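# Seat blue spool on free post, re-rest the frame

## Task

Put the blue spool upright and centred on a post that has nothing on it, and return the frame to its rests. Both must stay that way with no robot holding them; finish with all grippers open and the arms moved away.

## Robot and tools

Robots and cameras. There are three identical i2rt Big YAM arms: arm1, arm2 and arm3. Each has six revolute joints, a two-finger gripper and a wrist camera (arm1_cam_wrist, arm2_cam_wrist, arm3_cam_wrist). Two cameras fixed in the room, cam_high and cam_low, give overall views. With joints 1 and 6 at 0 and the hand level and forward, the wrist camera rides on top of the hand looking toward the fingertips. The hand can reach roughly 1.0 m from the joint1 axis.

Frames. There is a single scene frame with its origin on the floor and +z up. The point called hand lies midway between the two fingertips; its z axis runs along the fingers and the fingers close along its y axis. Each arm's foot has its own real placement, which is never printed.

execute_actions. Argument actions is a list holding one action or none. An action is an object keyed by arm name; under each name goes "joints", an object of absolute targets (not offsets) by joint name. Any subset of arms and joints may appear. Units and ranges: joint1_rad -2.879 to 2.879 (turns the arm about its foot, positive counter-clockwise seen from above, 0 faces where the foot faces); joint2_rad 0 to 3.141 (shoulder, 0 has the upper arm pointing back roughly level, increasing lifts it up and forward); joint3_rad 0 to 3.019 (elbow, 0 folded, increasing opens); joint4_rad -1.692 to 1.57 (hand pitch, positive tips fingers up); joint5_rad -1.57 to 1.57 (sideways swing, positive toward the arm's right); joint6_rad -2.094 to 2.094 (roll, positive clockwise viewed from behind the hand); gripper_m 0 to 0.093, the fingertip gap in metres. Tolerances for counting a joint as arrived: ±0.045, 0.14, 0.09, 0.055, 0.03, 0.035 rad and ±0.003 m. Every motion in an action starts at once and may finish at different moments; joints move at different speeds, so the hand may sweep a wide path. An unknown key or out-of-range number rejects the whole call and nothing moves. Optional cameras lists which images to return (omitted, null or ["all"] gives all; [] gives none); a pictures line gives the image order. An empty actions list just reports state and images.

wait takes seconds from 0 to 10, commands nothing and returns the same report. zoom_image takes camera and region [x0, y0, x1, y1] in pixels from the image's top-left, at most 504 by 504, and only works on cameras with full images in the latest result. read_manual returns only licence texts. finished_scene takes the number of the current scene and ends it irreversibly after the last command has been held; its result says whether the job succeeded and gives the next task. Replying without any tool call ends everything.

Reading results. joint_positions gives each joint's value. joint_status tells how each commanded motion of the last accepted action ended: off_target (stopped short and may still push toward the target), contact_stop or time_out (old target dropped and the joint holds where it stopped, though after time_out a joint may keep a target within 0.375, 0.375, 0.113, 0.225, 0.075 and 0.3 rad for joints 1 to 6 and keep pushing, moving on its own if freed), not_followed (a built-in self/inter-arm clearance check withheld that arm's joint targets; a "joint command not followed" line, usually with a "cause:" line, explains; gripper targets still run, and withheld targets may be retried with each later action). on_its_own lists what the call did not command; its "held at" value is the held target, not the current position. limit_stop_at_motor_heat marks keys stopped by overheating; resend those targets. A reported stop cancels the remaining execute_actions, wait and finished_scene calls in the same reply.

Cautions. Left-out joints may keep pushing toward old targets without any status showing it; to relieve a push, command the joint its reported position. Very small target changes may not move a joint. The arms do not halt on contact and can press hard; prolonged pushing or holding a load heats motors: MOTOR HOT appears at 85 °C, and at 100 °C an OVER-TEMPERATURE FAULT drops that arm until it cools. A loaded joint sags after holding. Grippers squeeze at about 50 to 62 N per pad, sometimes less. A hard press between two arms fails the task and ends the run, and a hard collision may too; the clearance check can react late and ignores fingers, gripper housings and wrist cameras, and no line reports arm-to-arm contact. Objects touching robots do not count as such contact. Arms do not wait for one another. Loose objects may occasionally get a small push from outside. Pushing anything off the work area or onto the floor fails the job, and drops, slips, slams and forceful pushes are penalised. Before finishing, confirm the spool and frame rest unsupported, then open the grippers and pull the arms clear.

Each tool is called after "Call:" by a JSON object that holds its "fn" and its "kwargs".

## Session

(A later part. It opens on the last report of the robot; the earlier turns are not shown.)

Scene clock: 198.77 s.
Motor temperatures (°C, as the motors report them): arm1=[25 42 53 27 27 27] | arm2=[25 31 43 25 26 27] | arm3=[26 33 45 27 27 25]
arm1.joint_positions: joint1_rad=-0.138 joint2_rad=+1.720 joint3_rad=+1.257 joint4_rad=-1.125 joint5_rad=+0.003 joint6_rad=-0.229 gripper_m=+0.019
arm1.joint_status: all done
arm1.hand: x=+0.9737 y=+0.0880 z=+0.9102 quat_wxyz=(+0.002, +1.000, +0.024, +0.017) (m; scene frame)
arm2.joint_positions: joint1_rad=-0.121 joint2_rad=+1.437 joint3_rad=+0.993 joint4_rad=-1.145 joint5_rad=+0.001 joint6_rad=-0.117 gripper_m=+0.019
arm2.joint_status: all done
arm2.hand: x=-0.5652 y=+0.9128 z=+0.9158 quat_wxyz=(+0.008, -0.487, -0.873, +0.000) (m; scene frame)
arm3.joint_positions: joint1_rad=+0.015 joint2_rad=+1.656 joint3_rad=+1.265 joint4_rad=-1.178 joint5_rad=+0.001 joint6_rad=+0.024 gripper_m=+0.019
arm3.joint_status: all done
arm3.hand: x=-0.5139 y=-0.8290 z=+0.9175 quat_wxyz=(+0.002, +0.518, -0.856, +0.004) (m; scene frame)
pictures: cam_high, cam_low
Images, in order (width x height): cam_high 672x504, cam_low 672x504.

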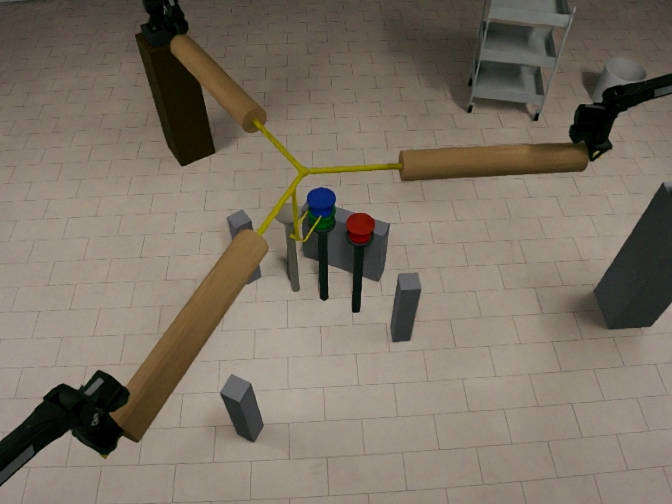

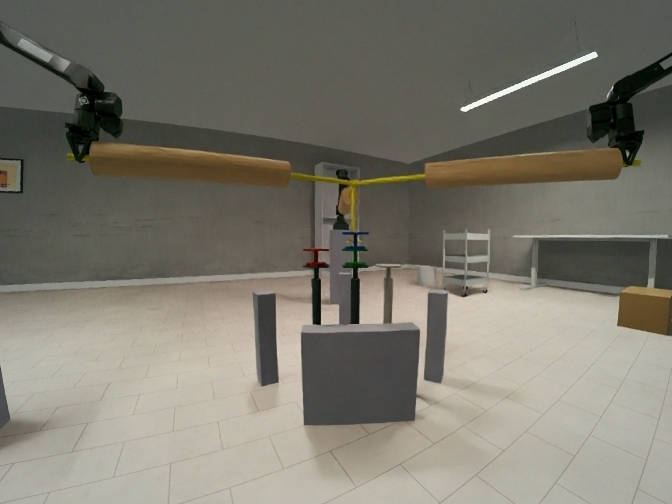

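Call:
{"fn": "execute_actions", "kwargs": {"actions": [{"arm1":{"joints":{"joint1_rad":-0.214,"joint2_rad":1.636,"joint3_rad":1.215,"joint4_rad":-1.103,"joint6_rad":-0.298}},"arm2":{"joints":{"joint1_rad":-0.012,"joint2_rad":1.36,"joint3_rad":0.968,"joint4_rad":-1.158,"joint6_rad":-0.004}},"arm3":{"joints":{"joint1_rad":0.0,"joint2_rad":1.739,"joint3_rad":1.463,"joint4_rad":-1.235,"joint6_rad":0.008}}}], "cameras": ["cam_high", "cam_low"]}}

Call:
{"fn": "zoom_image", "kwargs": {"camera": "cam_low", "region": [335, 225, 375, 255]}}

Call:
{"fn": "zoom_image", "kwargs": {"camera": "cam_high", "region": [280, 180, 350, 250]}}

Scene clock: 242.00 s.
Motor temperatures (°C, as the motors report them): arm1=[25 43 48 27 27 27] | arm2=[25 31 41 25 26 27] | arm3=[26 34 47 27 27 25]
arm1.joint_positions: joint1_rad=-0.216 joint2_rad=+1.678 joint3_rad=+1.205 joint4_rad=-1.103 joint5_rad=+0.003 joint6_rad=-0.304 gripper_m=+0.019
arm1.joint_status: all done
arm1.hand: x=+0.9959 y=+0.1213 z=+0.9119 quat_wxyz=(+0.000, +1.000, +0.023, +0.011) (m; scene frame)
arm2.joint_positions: joint1_rad=-0.012 joint2_rad=+1.380 joint3_rad=+0.946 joint4_rad=-1.155 joint5_rad=+0.000 joint6_rad=-0.007 gripper_m=+0.019
arm2.joint_status: all done
arm2.hand: x=-0.5390 y=+0.9498 z=+0.9192 quat_wxyz=(+0.008, -0.488, -0.873, +0.000) (m; scene frame)
arm3.joint_positions: joint1_rad=+0.011 joint2_rad=+1.754 joint3_rad=+1.402 joint4_rad=-1.216 joint5_rad=+0.001 joint6_rad=+0.020 gripper_m=+0.019
arm3.joint_status: all done
arm3.hand: x=-0.4938 y=-0.7927 z=+0.9192 quat_wxyz=(+0.002, +0.517, -0.856, +0.003) (m; scene frame)
pictures: cam_high, cam_low
Images, in order (width x height): cam_high 672x504, cam_low 672x504.

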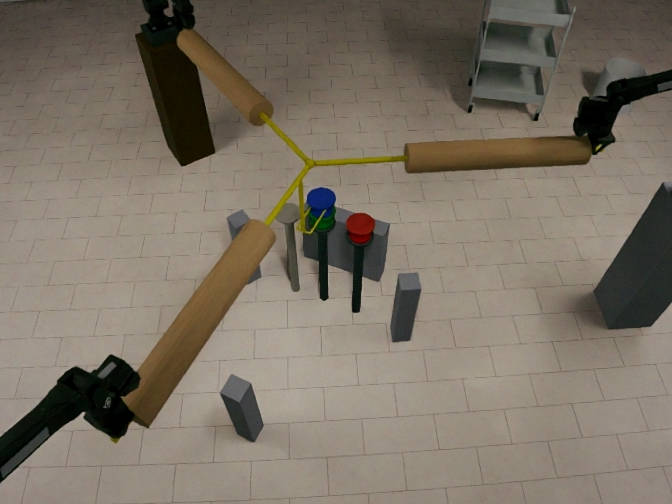

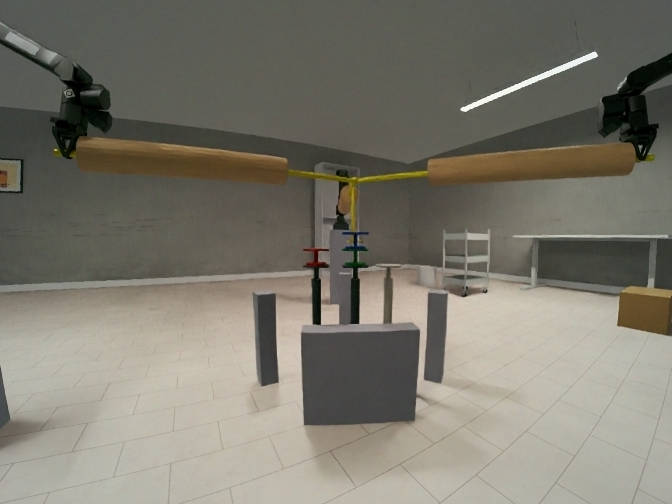

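Region (335, 225, 375, 255) of cam_low's 672x504 image, scaled by 12.600, with more detail than that image has; it fills the top 378 rows of this view, and the rest is white.

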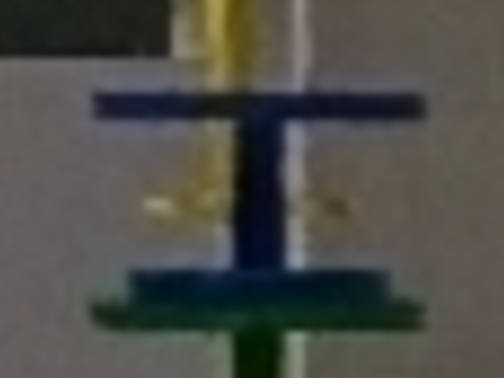

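Region (280, 180, 350, 250) of cam_high's 672x504 image, scaled by 7.200, with more detail than that image has.

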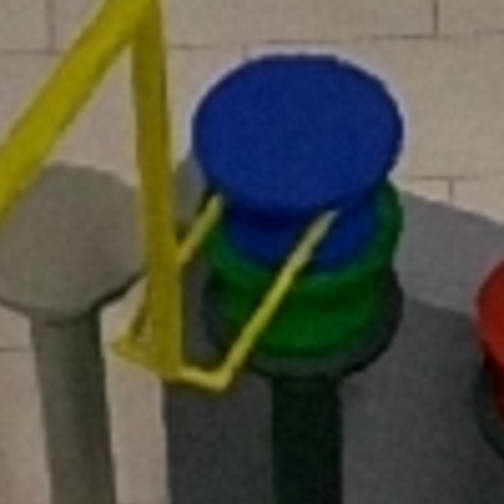

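Call:
{"fn": "execute_actions", "kwargs": {"actions": [{"arm1":{"joints":{"joint1_rad":-0.32,"joint2_rad":1.595,"joint3_rad":1.187,"joint4_rad":-1.106,"joint6_rad":-0.403}},"arm2":{"joints":{"joint1_rad":0.114,"joint2_rad":1.295,"joint3_rad":0.913,"joint4_rad":-1.156,"joint6_rad":0.121}},"arm3":{"joints":{"joint1_rad":-0.008,"joint2_rad":1.866,"joint3_rad":1.653,"joint4_rad":-1.293,"joint6_rad":0.004}}}], "cameras": ["cam_high", "cam_low"]}}

Call:
{"fn": "zoom_image", "kwargs": {"camera": "cam_low", "region": [335, 225, 375, 255]}}

Call:
{"fn": "zoom_image", "kwargs": {"camera": "cam_high", "region": [280, 180, 350, 250]}}

Scene clock: 265.33 s.
Motor temperatures (°C, as the motors report them): arm1=[25 43 48 27 27 27] | arm2=[25 31 42 25 26 27] | arm3=[26 35 49 27 27 25]
arm1.joint_positions: joint1_rad=-0.326 joint2_rad=+1.637 joint3_rad=+1.178 joint4_rad=-1.103 joint5_rad=+0.007 joint6_rad=-0.414 gripper_m=+0.019
arm1.joint_status: all done
arm1.hand: x=+1.0209 y=+0.1676 z=+0.9209 quat_wxyz=(-0.004, +1.000, +0.022, +0.006) (m; scene frame)
arm2.joint_positions: joint1_rad=+0.115 joint2_rad=+1.313 joint3_rad=+0.889 joint4_rad=-1.155 joint5_rad=-0.006 joint6_rad=+0.118 gripper_m=+0.019
arm2.joint_status: all done
arm2.hand: x=-0.5142 y=+0.9932 z=+0.9210 quat_wxyz=(+0.003, -0.487, -0.873, +0.001) (m; scene frame)
arm3.joint_positions: joint1_rad=+0.003 joint2_rad=+1.883 joint3_rad=+1.586 joint4_rad=-1.278 joint5_rad=+0.001 joint6_rad=+0.013 gripper_m=+0.019
arm3.joint_status: all done
arm3.hand: x=-0.4673 y=-0.7496 z=+0.9186 quat_wxyz=(+0.004, +0.517, -0.856, +0.005) (m; scene frame)
pictures: cam_high, cam_low
Images, in order (width x height): cam_high 672x504, cam_low 672x504.

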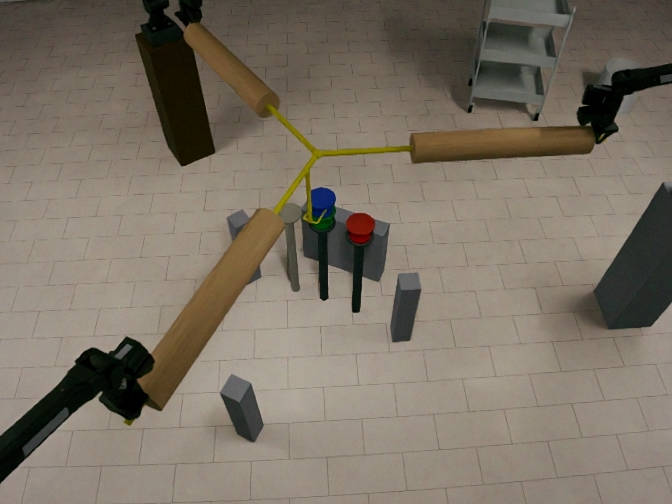

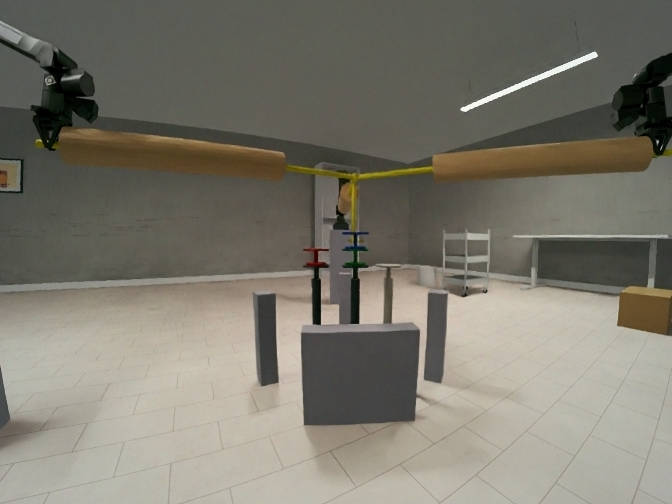

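Region (335, 225, 375, 255) of cam_low's 672x504 image, scaled by 12.600, with more detail than that image has; it fills the top 378 rows of this view, and the rest is white.

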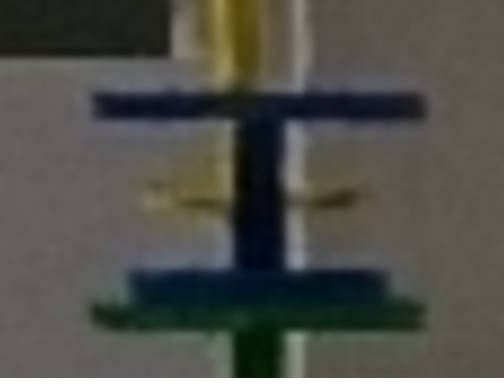

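Region (280, 180, 350, 250) of cam_high's 672x504 image, scaled by 7.200, with more detail than that image has.

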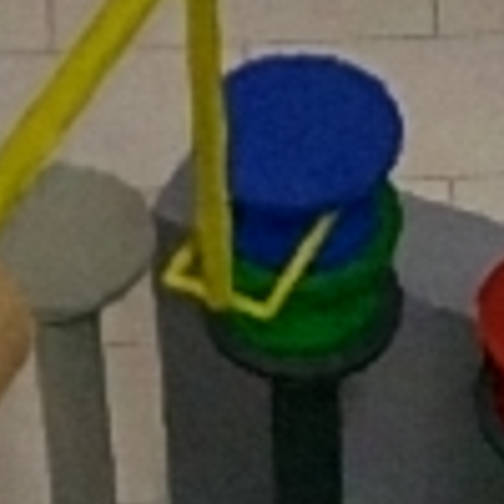

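Call:
{"fn": "execute_actions", "kwargs": {"actions": [{"arm1":{"joints":{"joint1_rad":-0.342,"joint2_rad":1.551,"joint3_rad":1.309,"joint4_rad":-1.242,"joint6_rad":-0.428}},"arm2":{"joints":{"joint1_rad":0.142,"joint2_rad":1.242,"joint3_rad":1.024,"joint4_rad":-1.304,"joint6_rad":0.149}},"arm3":{"joints":{"joint1_rad":-0.008,"joint2_rad":1.86,"joint3_rad":1.785,"joint4_rad":-1.417,"joint6_rad":0.004}}}], "cameras": ["cam_high", "cam_low"]}}

Call:
{"fn": "zoom_image", "kwargs": {"camera": "cam_low", "region": [300, 190, 420, 290]}}

Call:
{"fn": "zoom_image", "kwargs": {"camera": "cam_high", "region": [250, 150, 390, 270]}}

Scene clock: 284.33 s.
Motor temperatures (°C, as the motors report them): arm1=[25 43 48 27 27 27] | arm2=[25 30 42 25 26 27] | arm3=[26 36 51 27 27 25]
arm1.joint_positions: joint1_rad=-0.344 joint2_rad=+1.582 joint3_rad=+1.240 joint4_rad=-1.223 joint5_rad=+0.009 joint6_rad=-0.434 gripper_m=+0.019
arm1.joint_status: all done
arm1.hand: x=+1.0270 y=+0.1742 z=+0.9667 quat_wxyz=(-0.004, +1.000, +0.023, +0.008) (m; scene frame)
arm2.joint_positions: joint1_rad=+0.141 joint2_rad=+1.256 joint3_rad=+0.968 joint4_rad=-1.288 joint5_rad=-0.008 joint6_rad=+0.146 gripper_m=+0.019
arm2.joint_status: all done
arm2.hand: x=-0.5087 y=+1.0017 z=+0.9673 quat_wxyz=(+0.001, -0.488, -0.873, +0.000) (m; scene frame)
arm3.joint_positions: joint1_rad=+0.002 joint2_rad=+1.881 joint3_rad=+1.711 joint4_rad=-1.413 joint5_rad=+0.001 joint6_rad=+0.012 gripper_m=+0.019
arm3.joint_status: all done
arm3.hand: x=-0.4630 y=-0.7421 z=+0.9661 quat_wxyz=(+0.008, +0.517, -0.856, +0.008) (m; scene frame)
pictures: cam_high, cam_low
Images, in order (width x height): cam_high 672x504, cam_low 672x504.

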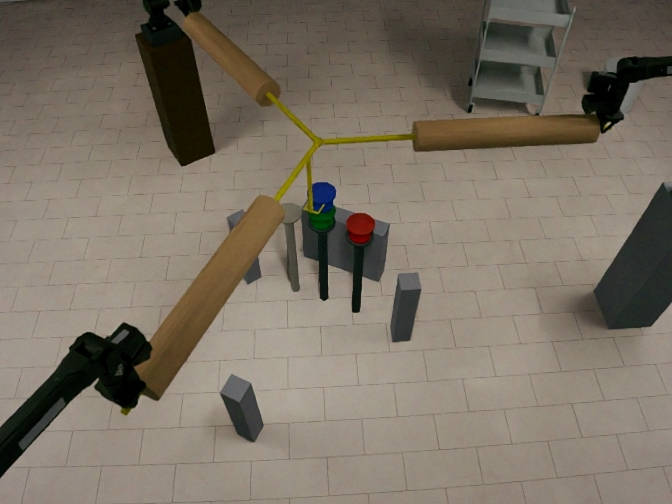

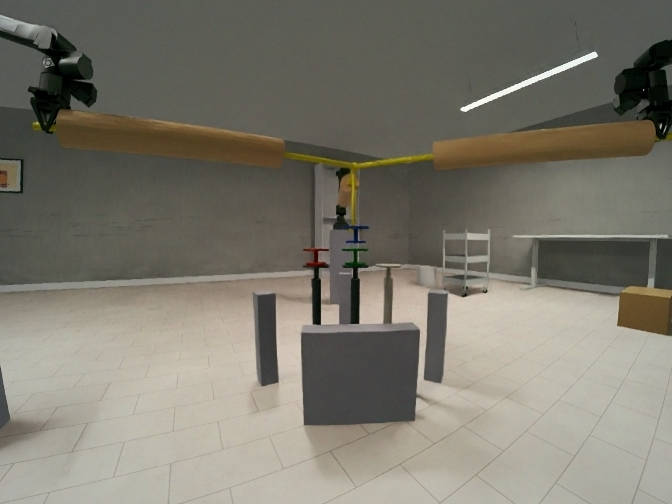

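Region (300, 190, 420, 290) of cam_low's 672x504 image, scaled by 4.200, with more detail than that image has.

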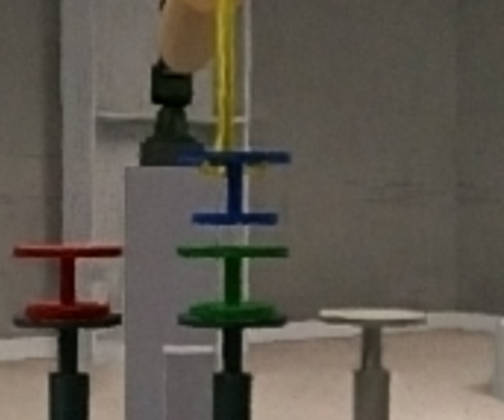

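Region (250, 150, 390, 270) of cam_high's 672x504 image, scaled by 3.600, with more detail than that image has; it fills the top 432 rows of this view, and the rest is white.

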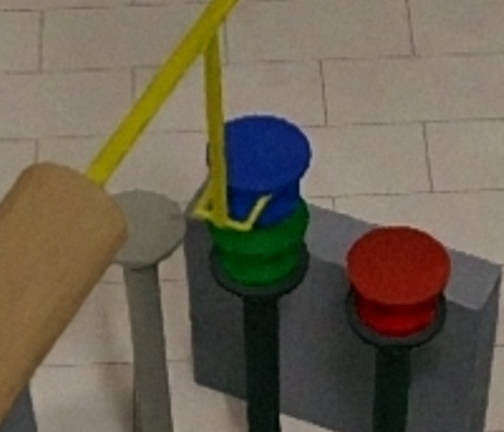

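Call:
{"fn": "execute_actions", "kwargs": {"actions": [{"arm1":{"joints":{"joint1_rad":-0.334,"joint2_rad":1.721,"joint3_rad":1.523,"joint4_rad":-1.296,"joint6_rad":-0.42}},"arm2":{"joints":{"joint1_rad":0.021,"joint2_rad":1.085,"joint3_rad":0.878,"joint4_rad":-1.342,"joint6_rad":0.024}},"arm3":{"joints":{"joint1_rad":0.117,"joint6_rad":0.132}}}], "cameras": ["cam_low"]}}

Call:
{"fn": "zoom_image", "kwargs": {"camera": "cam_low", "region": [300, 190, 420, 290]}}

Scene clock: 315.53 s.
Motor temperatures (°C, as the motors report them): arm1=[25 42 57 27 27 27] | arm2=[25 30 47 25 26 27] | arm3=[26 37 54 27 27 25]
arm1.joint_positions: joint1_rad=-0.337 joint2_rad=+1.754 joint3_rad=+1.456 joint4_rad=-1.273 joint5_rad=+0.009 joint6_rad=-0.428 gripper_m=+0.019
arm1.joint_status: all done
arm1.hand: x=+0.9630 y=+0.1961 z=+0.9637 quat_wxyz=(-0.003, +1.000, +0.024, +0.010) (m; scene frame)
arm2.joint_positions: joint1_rad=+0.029 joint2_rad=+1.093 joint3_rad=+0.851 joint4_rad=-1.342 joint5_rad=-0.011 joint6_rad=+0.037 gripper_m=+0.019
arm2.joint_status: all done
arm2.hand: x=-0.5709 y=+1.0284 z=+0.9707 quat_wxyz=(+0.003, -0.489, -0.872, -0.003) (m; scene frame)
arm3.joint_positions: joint1_rad=+0.127 joint2_rad=+1.881 joint3_rad=+1.711 joint4_rad=-1.423 joint5_rad=+0.001 joint6_rad=+0.134 gripper_m=+0.019
arm3.joint_status: all done
arm3.hand: x=-0.5296 y=-0.7153 z=+0.9662 quat_wxyz=(+0.010, +0.518, -0.855, +0.011) (m; scene frame)
pictures: cam_low
Images, in order (width x height): cam_low 672x504.

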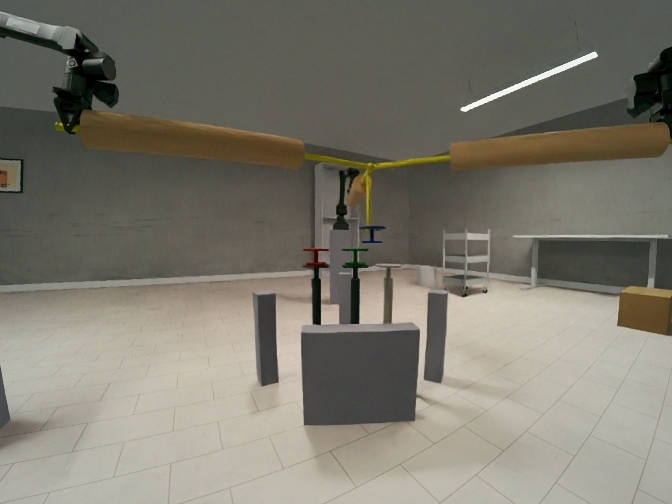

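Region (300, 190, 420, 290) of cam_low's 672x504 image, scaled by 4.200, with more detail than that image has.

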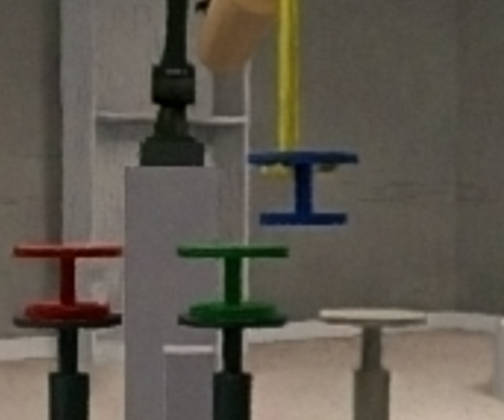

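Call:
{"fn": "execute_actions", "kwargs": {"actions": [{"arm1":{"joints":{"joint1_rad":-0.328,"joint2_rad":1.914,"joint3_rad":1.759,"joint4_rad":-1.331,"joint6_rad":-0.413}},"arm2":{"joints":{"joint1_rad":-0.19,"joint2_rad":0.948,"joint3_rad":0.723,"joint4_rad":-1.31,"joint6_rad":-0.19}},"arm3":{"joints":{"joint1_rad":0.236,"joint2_rad":1.866,"joint3_rad":1.676,"joint4_rad":-1.33,"joint6_rad":0.252}}}], "cameras": ["cam_high", "cam_low"]}}

Call:
{"fn": "zoom_image", "kwargs": {"camera": "cam_low", "region": [300, 190, 420, 290]}}

Call:
{"fn": "zoom_image", "kwargs": {"camera": "cam_high", "region": [240, 150, 360, 260]}}

Scene clock: 337.57 s.
Motor temperatures (°C, as the motors report them): arm1=[25 44 59 27 27 27] | arm2=[25 29 45 25 26 27] | arm3=[26 38 55 27 27 25]
arm1.joint_positions: joint1_rad=-0.331 joint2_rad=+1.955 joint3_rad=+1.689 joint4_rad=-1.310 joint5_rad=+0.008 joint6_rad=-0.423 gripper_m=+0.019
arm1.joint_status: all done
arm1.hand: x=+0.8961 y=+0.2189 z=+0.9396 quat_wxyz=(-0.001, +1.000, +0.024, +0.013) (m; scene frame)
arm2.joint_positions: joint1_rad=-0.178 joint2_rad=+0.957 joint3_rad=+0.690 joint4_rad=-1.314 joint5_rad=-0.009 joint6_rad=-0.174 gripper_m=+0.019
arm2.joint_status: all done
arm2.hand: x=-0.6402 y=+1.0480 z=+0.9429 quat_wxyz=(+0.001, -0.488, -0.873, -0.001) (m; scene frame)
arm3.joint_positions: joint1_rad=+0.245 joint2_rad=+1.883 joint3_rad=+1.661 joint4_rad=-1.352 joint5_rad=+0.001 joint6_rad=+0.251 gripper_m=+0.019
arm3.joint_status: all done
arm3.hand: x=-0.5940 y=-0.6949 z=+0.9462 quat_wxyz=(+0.003, +0.519, -0.855, +0.005) (m; scene frame)
pictures: cam_high, cam_low
Images, in order (width x height): cam_high 672x504, cam_low 672x504.

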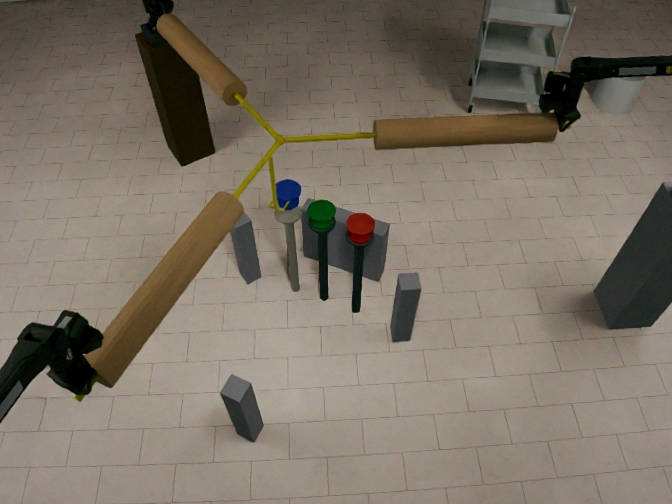

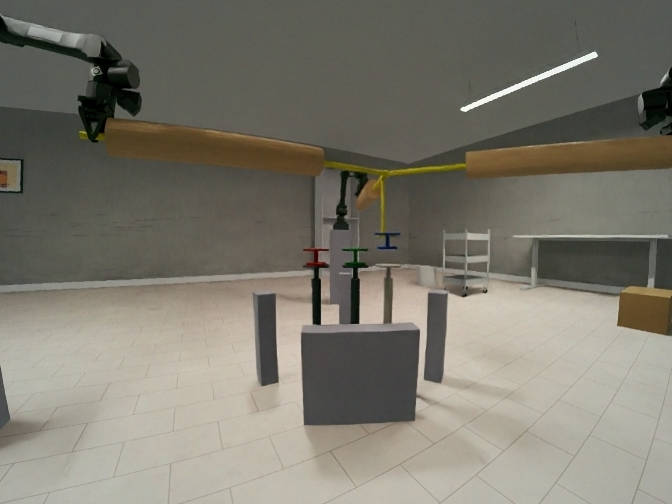

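Region (300, 190, 420, 290) of cam_low's 672x504 image, scaled by 4.200, with more detail than that image has.

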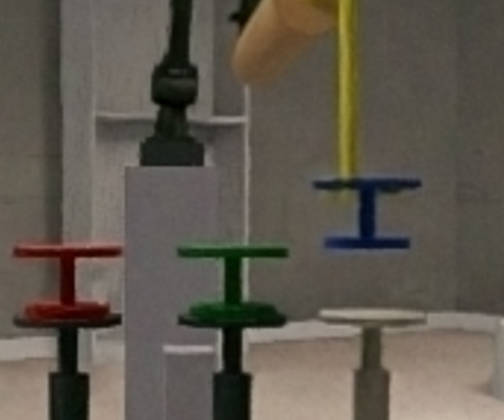

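Region (240, 150, 360, 260) of cam_high's 672x504 image, scaled by 4.200, with more detail than that image has; it fills the top 462 rows of this view, and the rest is white.

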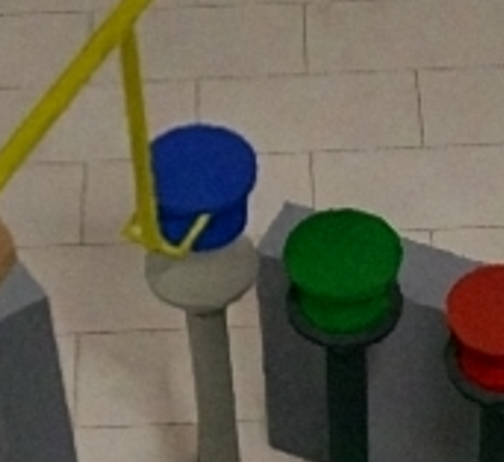

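Call:
{"fn": "execute_actions", "kwargs": {"actions": [{"arm1":{"joints":{"joint2_rad":1.969,"joint3_rad":1.65,"joint4_rad":-1.197}},"arm2":{"joints":{"joint1_rad":-0.212,"joint2_rad":1.005,"joint3_rad":0.612,"joint4_rad":-1.147,"joint6_rad":-0.21}},"arm3":{"joints":{"joint1_rad":0.25,"joint2_rad":1.911,"joint3_rad":1.598,"joint4_rad":-1.196,"joint6_rad":0.262}}}], "cameras": ["cam_high", "cam_low"]}}

Call:
{"fn": "zoom_image", "kwargs": {"camera": "cam_low", "region": [360, 230, 420, 280]}}

Call:
{"fn": "zoom_image", "kwargs": {"camera": "cam_high", "region": [250, 170, 340, 250]}}

Scene clock: 369.50 s.
Motor temperatures (°C, as the motors report them): arm1=[25 46 61 27 27 27] | arm2=[25 29 45 25 26 27] | arm3=[26 38 48 27 27 25]
arm1.joint_positions: joint1_rad=-0.332 joint2_rad=+2.006 joint3_rad=+1.642 joint4_rad=-1.202 joint5_rad=+0.011 joint6_rad=-0.423 gripper_m=+0.019
arm1.joint_status: all done
arm1.hand: x=+0.8906 y=+0.2227 z=+0.8931 quat_wxyz=(-0.005, +1.000, +0.024, +0.008) (m; scene frame)
arm2.joint_positions: joint1_rad=-0.203 joint2_rad=+1.016 joint3_rad=+0.588 joint4_rad=-1.160 joint5_rad=-0.009 joint6_rad=-0.199 gripper_m=+0.019
arm2.joint_status: all done
arm2.hand: x=-0.6463 y=+1.0474 z=+0.8940 quat_wxyz=(+0.004, -0.487, -0.873, -0.004) (m; scene frame)
arm3.joint_positions: joint1_rad=+0.249 joint2_rad=+1.942 joint3_rad=+1.578 joint4_rad=-1.220 joint5_rad=+0.000 joint6_rad=+0.256 gripper_m=+0.019
arm3.joint_status: all done
arm3.hand: x=-0.5961 y=-0.6935 z=+0.8828 quat_wxyz=(+0.007, +0.519, -0.855, +0.008) (m; scene frame)
pictures: cam_high, cam_low
Images, in order (width x height): cam_high 672x504, cam_low 672x504.

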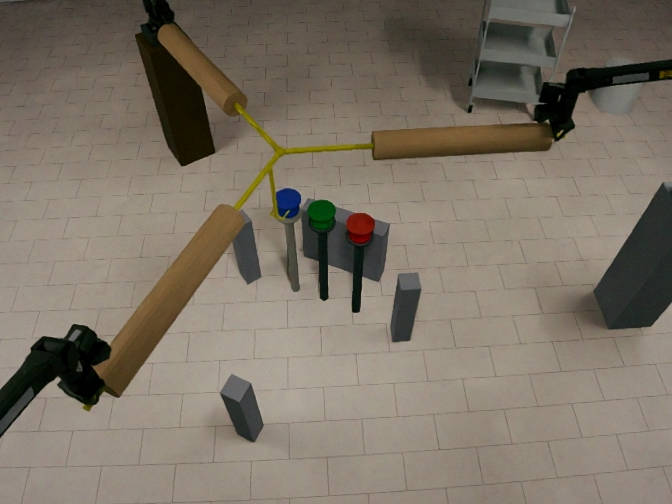

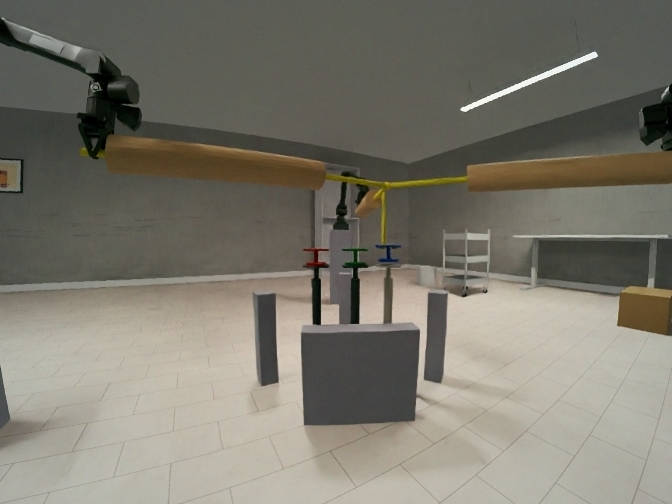

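Region (360, 230, 420, 280) of cam_low's 672x504 image, scaled by 8.400, with more detail than that image has.

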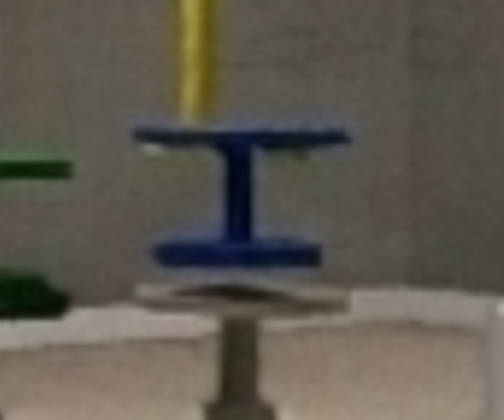

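Region (250, 170, 340, 250) of cam_high's 672x504 image, scaled by 5.600, with more detail than that image has.

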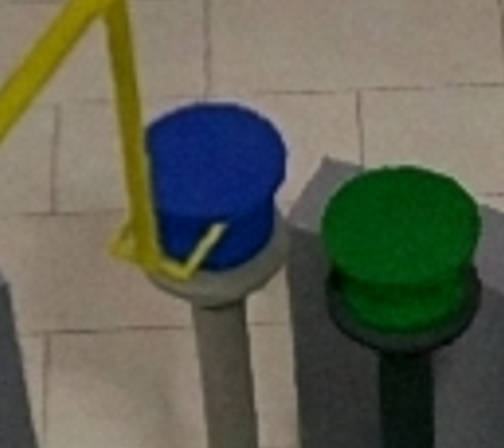

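Call:
{"fn": "execute_actions", "kwargs": {"actions": [{"arm1":{"joints":{"joint2_rad":2.0025,"joint3_rad":1.6165,"joint4_rad":-1.13}},"arm2":{"joints":{"joint2_rad":1.062,"joint3_rad":0.554,"joint4_rad":-1.028}},"arm3":{"joints":{"joint2_rad":1.928,"joint3_rad":1.5635,"joint4_rad":-1.124}}}], "cameras": ["cam_high", "cam_low"]}}

Call:
{"fn": "zoom_image", "kwargs": {"camera": "cam_low", "region": [360, 230, 420, 280]}}

Call:
{"fn": "zoom_image", "kwargs": {"camera": "cam_high", "region": [250, 170, 340, 250]}}

Scene clock: 392.47 s.
Motor temperatures (°C, as the motors report them): arm1=[25 47 54 27 28 27] | arm2=[25 29 44 25 26 27] | arm3=[26 39 48 27 27 25]
arm1.joint_positions: joint1_rad=-0.333 joint2_rad=+2.026 joint3_rad=+1.611 joint4_rad=-1.141 joint5_rad=+0.011 joint6_rad=-0.423 gripper_m=+0.019
arm1.joint_status: all done
arm1.hand: x=+0.8899 y=+0.2235 z=+0.8705 quat_wxyz=(-0.007, +1.000, +0.024, +0.004) (m; scene frame)
arm2.joint_positions: joint1_rad=-0.203 joint2_rad=+1.072 joint3_rad=+0.531 joint4_rad=-1.047 joint5_rad=-0.009 joint6_rad=-0.199 gripper_m=+0.019
arm2.joint_status: all done
arm2.hand: x=-0.6464 y=+1.0470 z=+0.8633 quat_wxyz=(+0.004, -0.487, -0.873, -0.004) (m; scene frame)
arm3.joint_positions: joint1_rad=+0.249 joint2_rad=+1.944 joint3_rad=+1.544 joint4_rad=-1.161 joint5_rad=+0.001 joint6_rad=+0.256 gripper_m=+0.019
arm3.joint_status: all done
arm3.hand: x=-0.5958 y=-0.6928 z=+0.8691 quat_wxyz=(-0.001, +0.519, -0.855, +0.001) (m; scene frame)
pictures: cam_high, cam_low
Images, in order (width x height): cam_high 672x504, cam_low 672x504.

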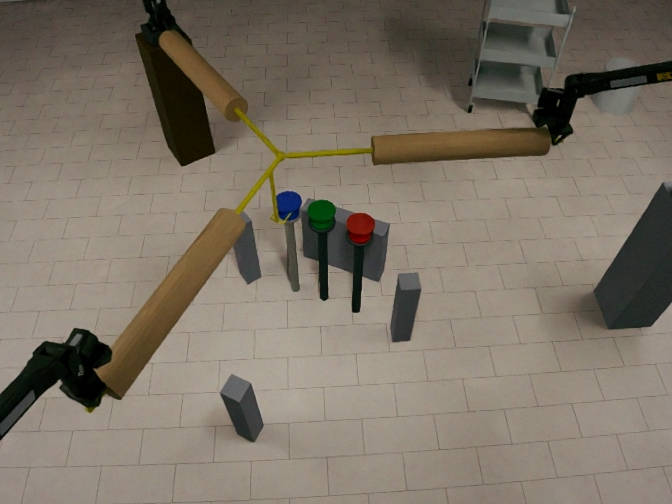

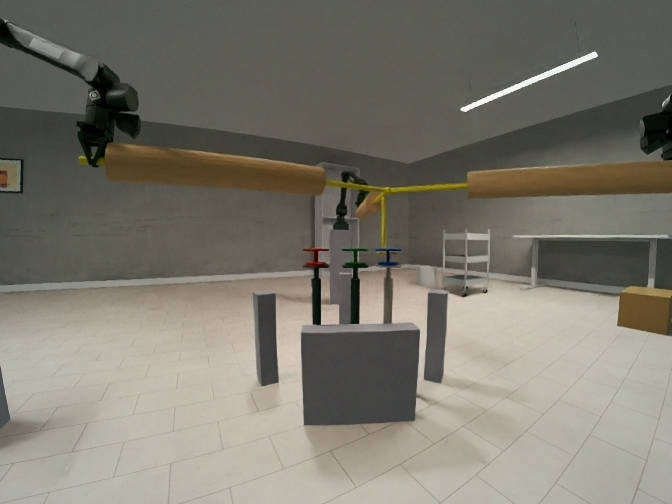

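Region (360, 230, 420, 280) of cam_low's 672x504 image, scaled by 8.400, with more detail than that image has.

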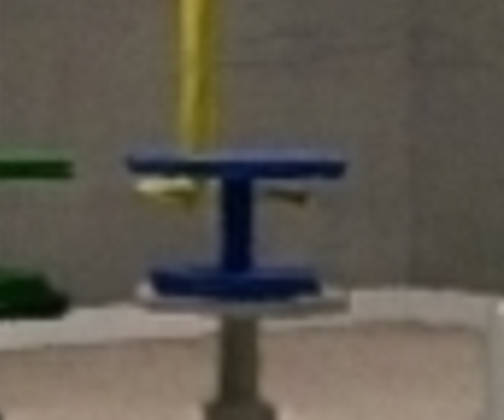

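Region (250, 170, 340, 250) of cam_high's 672x504 image, scaled by 5.600, with more detail than that image has.

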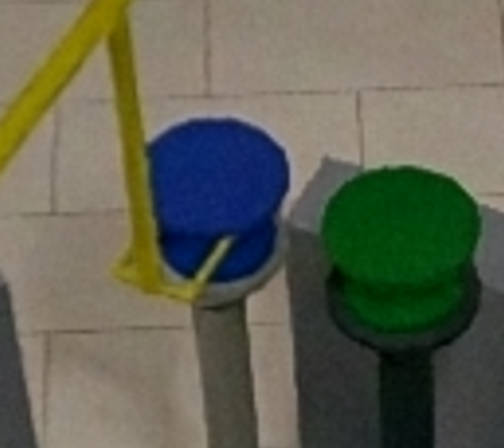

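Call:
{"fn": "execute_actions", "kwargs": {"actions": [{"arm1":{"joints":{"joint1_rad":-0.226,"joint2_rad":2.04,"joint3_rad":1.711,"joint4_rad":-1.13,"joint6_rad":-0.31}},"arm2":{"joints":{"joint1_rad":-0.388,"joint2_rad":1.219,"joint3_rad":0.669,"joint4_rad":-0.954,"joint6_rad":-0.385}},"arm3":{"joints":{"joint1_rad":0.284,"joint2_rad":1.801,"joint3_rad":1.339,"joint4_rad":-1.03,"joint6_rad":0.297}}}], "cameras": ["cam_high", "cam_low"]}}

Call:
{"fn": "zoom_image", "kwargs": {"camera": "cam_low", "region": [360, 230, 420, 280]}}

Scene clock: 421.40 s.
Motor temperatures (°C, as the motors report them): arm1=[25 48 53 27 28 27] | arm2=[25 28 44 25 26 27] | arm3=[26 39 47 27 27 25]
arm1.joint_positions: joint1_rad=-0.225 joint2_rad=+2.061 joint3_rad=+1.637 joint4_rad=-1.136 joint5_rad=+0.009 joint6_rad=-0.316 gripper_m=+0.019
arm1.joint_status: all done
arm1.hand: x=+0.8611 y=+0.1641 z=+0.8592 quat_wxyz=(-0.005, +1.000, +0.024, +0.004) (m; scene frame)
arm2.joint_positions: joint1_rad=-0.377 joint2_rad=+1.232 joint3_rad=+0.617 joint4_rad=-0.964 joint5_rad=-0.008 joint6_rad=-0.372 gripper_m=+0.019
arm2.joint_status: all done
arm2.hand: x=-0.6758 y=+0.9908 z=+0.8547 quat_wxyz=(+0.000, -0.488, -0.873, -0.001) (m; scene frame)
arm3.joint_positions: joint1_rad=+0.285 joint2_rad=+1.830 joint3_rad=+1.319 joint4_rad=-1.063 joint5_rad=+0.003 joint6_rad=+0.293 gripper_m=+0.019
arm3.joint_status: all done
arm3.hand: x=-0.6272 y=-0.7479 z=+0.8529 quat_wxyz=(+0.003, +0.518, -0.855, +0.006) (m; scene frame)
pictures: cam_high, cam_low
Images, in order (width x height): cam_high 672x504, cam_low 672x504.

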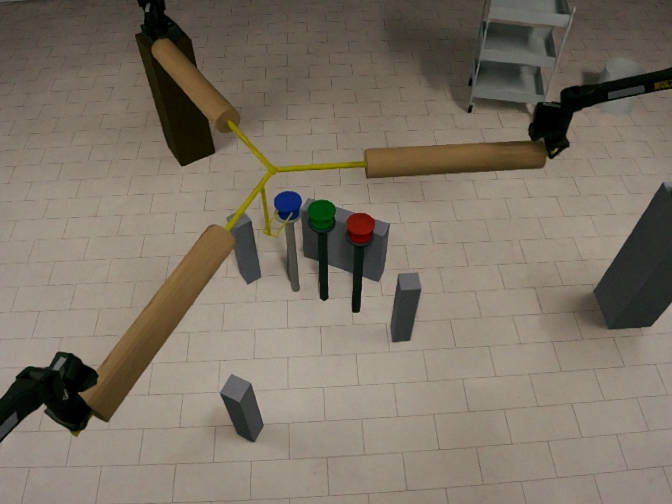

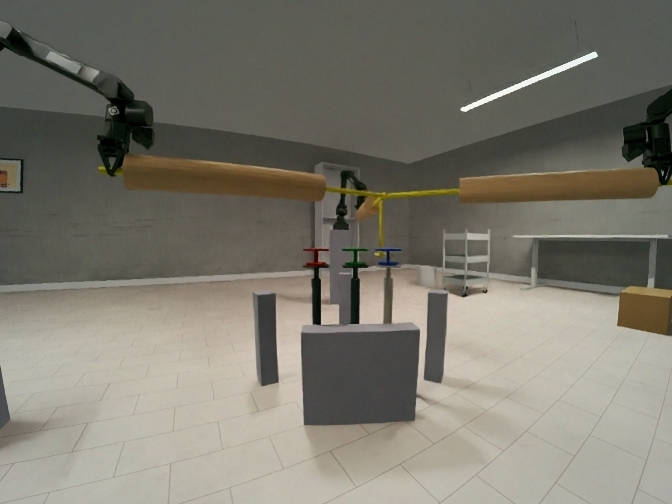

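Region (360, 230, 420, 280) of cam_low's 672x504 image, scaled by 8.400, with more detail than that image has.

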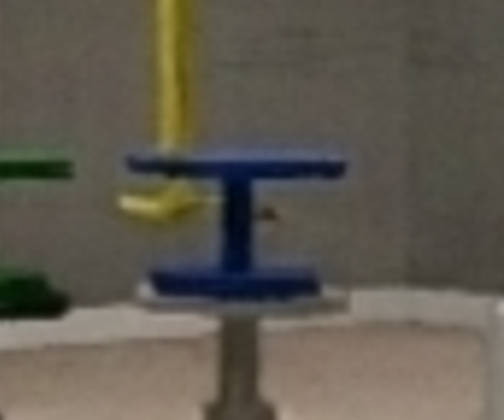

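Call:
{"fn": "execute_actions", "kwargs": {"actions": [{"arm1":{"joints":{"joint1_rad":-0.099,"joint6_rad":-0.182}},"arm2":{"joints":{"joint1_rad":-0.467,"joint2_rad":1.419,"joint3_rad":0.853,"joint4_rad":-0.938,"joint6_rad":-0.463}},"arm3":{"joints":{"joint1_rad":0.275,"joint2_rad":1.619,"joint3_rad":1.087,"joint4_rad":-0.953,"joint6_rad":0.29}}}], "cameras": ["cam_high"]}}

Scene clock: 440.43 s.
Motor temperatures (°C, as the motors report them): arm1=[25 48 60 27 28 27] | arm2=[25 28 46 25 26 27] | arm3=[26 39 47 27 27 25]
arm1.joint_positions: joint1_rad=-0.098 joint2_rad=+2.062 joint3_rad=+1.644 joint4_rad=-1.142 joint5_rad=+0.008 joint6_rad=-0.189 gripper_m=+0.019
arm1.joint_status: all done
arm1.hand: x=+0.8440 y=+0.0883 z=+0.8607 quat_wxyz=(-0.003, +1.000, +0.024, +0.004) (m; scene frame)
arm2.joint_positions: joint1_rad=-0.466 joint2_rad=+1.433 joint3_rad=+0.802 joint4_rad=-0.949 joint5_rad=+0.005 joint6_rad=-0.458 gripper_m=+0.019
arm2.joint_status: all done
arm2.hand: x=-0.6948 y=+0.9140 z=+0.8555 quat_wxyz=(+0.004, -0.489, -0.872, +0.003) (m; scene frame)
arm3.joint_positions: joint1_rad=+0.285 joint2_rad=+1.637 joint3_rad=+1.066 joint4_rad=-0.988 joint5_rad=-0.002 joint6_rad=+0.293 gripper_m=+0.019
arm3.joint_status: all done
arm3.hand: x=-0.6427 y=-0.8243 z=+0.8584 quat_wxyz=(+0.000, +0.518, -0.855, -0.001) (m; scene frame)
pictures: cam_high
Images, in order (width x height): cam_high 672x504.

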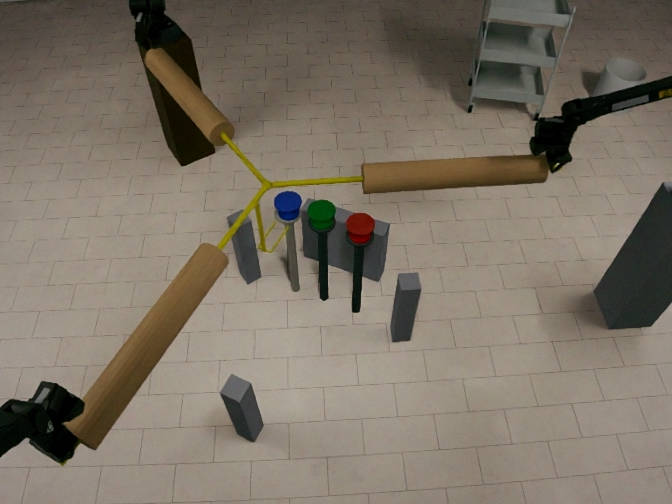

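Call:
{"fn": "execute_actions", "kwargs": {"actions": [{"arm1":{"joints":{"joint1_rad":0.018,"joint2_rad":2.0,"joint3_rad":1.462,"joint4_rad":-0.97,"joint6_rad":-0.064}},"arm2":{"joints":{"joint1_rad":-0.392,"joint2_rad":1.678,"joint3_rad":1.015,"joint4_rad":-0.84,"joint6_rad":-0.385}},"arm3":{"joints":{"joint1_rad":0.152,"joint2_rad":1.567,"joint3_rad":0.86,"joint4_rad":-0.786,"joint6_rad":0.162}}}], "cameras": []}}

Scene clock: 456.13 s.
Motor temperatures (°C, as the motors report them): arm1=[25 48 61 27 28 27] | arm2=[25 29 46 25 26 27] | arm3=[26 38 46 27 27 25]
arm1.joint_positions: joint1_rad=+0.022 joint2_rad=+2.051 joint3_rad=+1.452 joint4_rad=-0.986 joint5_rad=+0.004 joint6_rad=-0.068 gripper_m=+0.019
arm1.joint_status: all done
arm1.hand: x=+0.8816 y=+0.0131 z=+0.8040 quat_wxyz=(+0.000, +1.000, +0.024, +0.015) (m; scene frame)
arm2.joint_positions: joint1_rad=-0.392 joint2_rad=+1.703 joint3_rad=+0.972 joint4_rad=-0.847 joint5_rad=+0.002 joint6_rad=-0.388 gripper_m=+0.019
arm2.joint_status: all done
arm2.hand: x=-0.6568 y=+0.8396 z=+0.8081 quat_wxyz=(+0.003, -0.487, -0.873, +0.003) (m; scene frame)
arm3.joint_positions: joint1_rad=+0.152 joint2_rad=+1.591 joint3_rad=+0.837 joint4_rad=-0.813 joint5_rad=+0.001 joint6_rad=+0.165 gripper_m=+0.019
arm3.joint_status: all done
arm3.hand: x=-0.6052 y=-0.8982 z=+0.8083 quat_wxyz=(+0.000, +0.516, -0.857, +0.003) (m; scene frame)
pictures: none
No camera images: the call's "cameras" was empty. Leave "cameras" out to get every camera's image.

Call:
{"fn": "execute_actions", "kwargs": {"actions": [{"arm1":{"joints":{"joint1_rad":0.141,"joint2_rad":2.049,"joint3_rad":1.327,"joint4_rad":-0.785,"joint6_rad":0.063}},"arm2":{"joints":{"joint1_rad":-0.347,"joint2_rad":1.931,"joint3_rad":1.2,"joint4_rad":-0.767,"joint6_rad":-0.341}},"arm3":{"joints":{"joint1_rad":0.0,"joint2_rad":1.618,"joint3_rad":0.679,"joint4_rad":-0.564,"joint6_rad":0.009}}}], "cameras": []}}

Scene clock: 470.50 s.
Motor temperatures (°C, as the motors report them): arm1=[25 49 56 27 27 27] | arm2=[25 30 46 25 26 27] | arm3=[26 37 45 27 27 25]
arm1.joint_positions: joint1_rad=+0.146 joint2_rad=+2.076 joint3_rad=+1.313 joint4_rad=-0.806 joint5_rad=+0.001 joint6_rad=+0.058 gripper_m=+0.019
arm1.joint_status: all done
arm1.hand: x=+0.9132 y=-0.0551 z=+0.7501 quat_wxyz=(+0.001, +1.000, +0.023, +0.007) (m; scene frame)
arm2.joint_positions: joint1_rad=-0.348 joint2_rad=+1.962 joint3_rad=+1.160 joint4_rad=-0.775 joint5_rad=+0.001 joint6_rad=-0.342 gripper_m=+0.019
arm2.joint_status: all done
arm2.hand: x=-0.6239 y=+0.7727 z=+0.7469 quat_wxyz=(+0.002, -0.488, -0.873, +0.003) (m; scene frame)
arm3.joint_positions: joint1_rad=-0.003 joint2_rad=+1.633 joint3_rad=+0.657 joint4_rad=-0.588 joint5_rad=+0.004 joint6_rad=+0.011 gripper_m=+0.019
arm3.joint_status: all done
arm3.hand: x=-0.5731 y=-0.9648 z=+0.7502 quat_wxyz=(-0.001, +0.515, -0.857, +0.004) (m; scene frame)
pictures: none
No camera images: the call's "cameras" was empty. Leave "cameras" out to get every camera's image.

Call:
{"fn": "execute_actions", "kwargs": {"actions": [{"arm1":{"joints":{"joint2_rad":2.23,"joint3_rad":1.393,"joint4_rad":-0.613}},"arm2":{"joints":{"joint2_rad":2.115,"joint4_rad":-0.578}},"arm3":{"joints":{"joint2_rad":1.914,"joint4_rad":-0.274}}}], "cameras": []}}

Scene clock: 485.43 s.
Motor temperatures (°C, as the motors report them): arm1=[25 49 54 27 27 27] | arm2=[25 31 45 25 26 27] | arm3=[26 36 44 27 27 25]
arm1.joint_positions: joint1_rad=+0.145 joint2_rad=+2.280 joint3_rad=+1.334 joint4_rad=-0.621 joint5_rad=+0.001 joint6_rad=+0.056 gripper_m=+0.019
arm1.joint_status: all done
arm1.hand: x=+0.9116 y=-0.0548 z=+0.6484 quat_wxyz=(+0.001, +1.000, +0.023, +0.007) (m; scene frame)
arm2.joint_positions: joint1_rad=-0.349 joint2_rad=+2.156 joint3_rad=+1.160 joint4_rad=-0.582 joint5_rad=+0.003 joint6_rad=-0.342 gripper_m=+0.019
arm2.joint_status: all done
arm2.hand: x=-0.6248 y=+0.7715 z=+0.6547 quat_wxyz=(+0.003, -0.488, -0.873, +0.003) (m; scene frame)
arm3.joint_positions: joint1_rad=-0.003 joint2_rad=+1.931 joint3_rad=+0.653 joint4_rad=-0.295 joint5_rad=+0.002 joint6_rad=+0.010 gripper_m=+0.019
arm3.joint_status: all done
arm3.hand: x=-0.5734 y=-0.9656 z=+0.6575 quat_wxyz=(+0.003, +0.516, -0.857, +0.005) (m; scene frame)
pictures: none
No camera images: the call's "cameras" was empty. Leave "cameras" out to get every camera's image.

Call:
{"fn": "execute_actions", "kwargs": {"actions": [{"arm1":{"joints":{"joint2_rad":2.424,"joint3_rad":1.464,"joint4_rad":-0.487}},"arm2":{"joints":{"joint2_rad":2.323,"joint3_rad":1.243,"joint4_rad":-0.408}},"arm3":{"joints":{"joint2_rad":2.2245,"joint3_rad":0.763,"joint4_rad":-0.026}}}], "cameras": ["cam_high"]}}

Scene clock: 493.40 s.
Motor temperatures (°C, as the motors report them): arm1=[25 49 55 27 27 27] | arm2=[25 31 44 25 26 27] | arm3=[26 36 43 27 27 25]
arm1.joint_positions: joint1_rad=+0.139 joint2_rad=+2.476 joint3_rad=+1.407 joint4_rad=-0.500 joint5_rad=+0.004 joint6_rad=+0.051 gripper_m=+0.019
arm1.joint_status: all done
arm1.hand: x=+0.9112 y=-0.0516 z=+0.5607 quat_wxyz=(+0.000, +1.000, +0.022, +0.007) (m; scene frame)
arm2.joint_positions: joint1_rad=-0.346 joint2_rad=+2.364 joint3_rad=+1.205 joint4_rad=-0.417 joint5_rad=+0.000 joint6_rad=-0.342 gripper_m=+0.019
arm2.joint_status: all done
arm2.hand: x=-0.6238 y=+0.7738 z=+0.5640 quat_wxyz=(+0.002, -0.487, -0.873, +0.003) (m; scene frame)
arm3.joint_positions: joint1_rad=-0.003 joint2_rad=+2.248 joint3_rad=+0.732 joint4_rad=-0.055 joint5_rad=+0.000 joint6_rad=+0.010 gripper_m=+0.019
arm3.joint_status: all done
arm3.hand: x=-0.5718 y=-0.9625 z=+0.5639 quat_wxyz=(+0.003, +0.516, -0.857, +0.004) (m; scene frame)
pictures: cam_high
Images, in order (width x height): cam_high 672x504.

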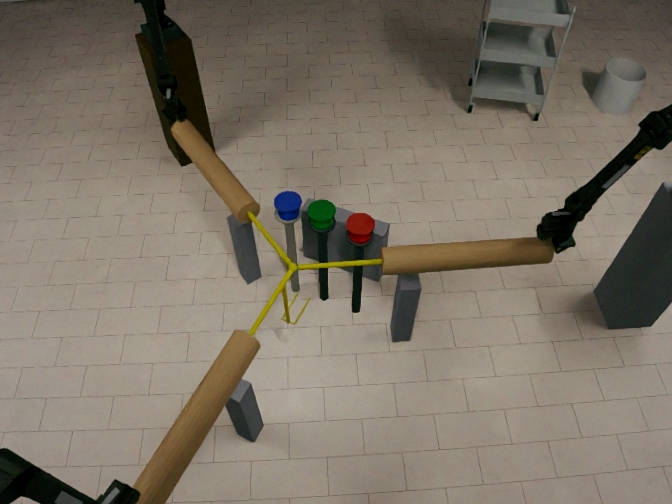

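Call:
{"fn": "execute_actions", "kwargs": {"actions": [{"arm1":{"joints":{"joint1_rad":0.146,"joint2_rad":2.599,"joint3_rad":1.561,"joint4_rad":-0.409,"joint6_rad":0.064}},"arm2":{"joints":{"joint2_rad":2.514,"joint3_rad":1.336,"joint4_rad":-0.319}},"arm3":{"joints":{"joint2_rad":2.469,"joint3_rad":0.857,"joint4_rad":0.114}}}], "cameras": []}}

Scene clock: 500.93 s.
Motor temperatures (°C, as the motors report them): arm1=[25 50 55 27 27 27] | arm2=[25 32 43 25 26 27] | arm3=[26 36 42 27 27 25]
arm1.joint_positions: joint1_rad=+0.141 joint2_rad=+2.649 joint3_rad=+1.509 joint4_rad=-0.425 joint5_rad=+0.004 joint6_rad=+0.051 gripper_m=+0.019
arm1.joint_status: all done
arm1.hand: x=+0.9099 y=-0.0531 z=+0.4873 quat_wxyz=(-0.001, +1.000, +0.023, +0.005) (m; scene frame)
arm2.joint_positions: joint1_rad=-0.347 joint2_rad=+2.554 joint3_rad=+1.302 joint4_rad=-0.330 joint5_rad=-0.001 joint6_rad=-0.342 gripper_m=+0.019
arm2.joint_status: all done
arm2.hand: x=-0.6241 y=+0.7721 z=+0.4877 quat_wxyz=(+0.003, -0.488, -0.873, +0.000) (m; scene frame)
arm3.joint_positions: joint1_rad=-0.003 joint2_rad=+2.496 joint3_rad=+0.838 joint4_rad=+0.087 joint5_rad=+0.001 joint6_rad=+0.010 gripper_m=+0.019
arm3.joint_status: all done
arm3.hand: x=-0.5722 y=-0.9641 z=+0.4859 quat_wxyz=(+0.002, +0.516, -0.857, +0.004) (m; scene frame)
pictures: none
No camera images: the call's "cameras" was empty. Leave "cameras" out to get every camera's image.

Call:
{"fn": "execute_actions", "kwargs": {"actions": [{"arm1":{"joints":{"joint2_rad":2.668,"joint3_rad":1.575,"joint4_rad":-0.395}},"arm2":{"joints":{"joint2_rad":2.578,"joint3_rad":1.352,"joint4_rad":-0.303}},"arm3":{"joints":{"joint2_rad":2.528,"joint3_rad":0.87,"joint4_rad":0.135}}}], "cameras": ["cam_low"]}}

Scene clock: 506.30 s.
Motor temperatures (°C, as the motors report them): arm1=[25 50 54 27 27 27] | arm2=[25 32 42 25 26 27] | arm3=[26 36 41 27 27 25]
arm1.joint_positions: joint1_rad=+0.142 joint2_rad=+2.683 joint3_rad=+1.531 joint4_rad=-0.414 joint5_rad=+0.004 joint6_rad=+0.051 gripper_m=+0.019
arm1.joint_status: all done
arm1.hand: x=+0.9105 y=-0.0534 z=+0.4731 quat_wxyz=(+0.000, +1.000, +0.024, +0.006) (m; scene frame)
arm2.joint_positions: joint1_rad=-0.347 joint2_rad=+2.591 joint3_rad=+1.324 joint4_rad=-0.315 joint5_rad=-0.001 joint6_rad=-0.342 gripper_m=+0.019
arm2.joint_status: all done
arm2.hand: x=-0.6242 y=+0.7720 z=+0.4730 quat_wxyz=(+0.003, -0.488, -0.873, +0.000) (m; scene frame)
arm3.joint_positions: joint1_rad=-0.003 joint2_rad=+2.539 joint3_rad=+0.858 joint4_rad=+0.114 joint5_rad=+0.002 joint6_rad=+0.010 gripper_m=+0.019
arm3.joint_status: all done
arm3.hand: x=-0.5723 y=-0.9651 z=+0.4719 quat_wxyz=(+0.000, +0.516, -0.857, +0.004) (m; scene frame)
pictures: cam_low
Images, in order (width x height): cam_low 672x504.

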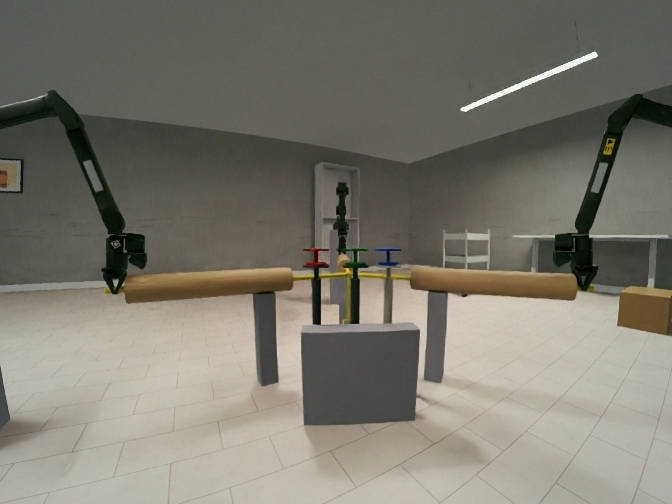

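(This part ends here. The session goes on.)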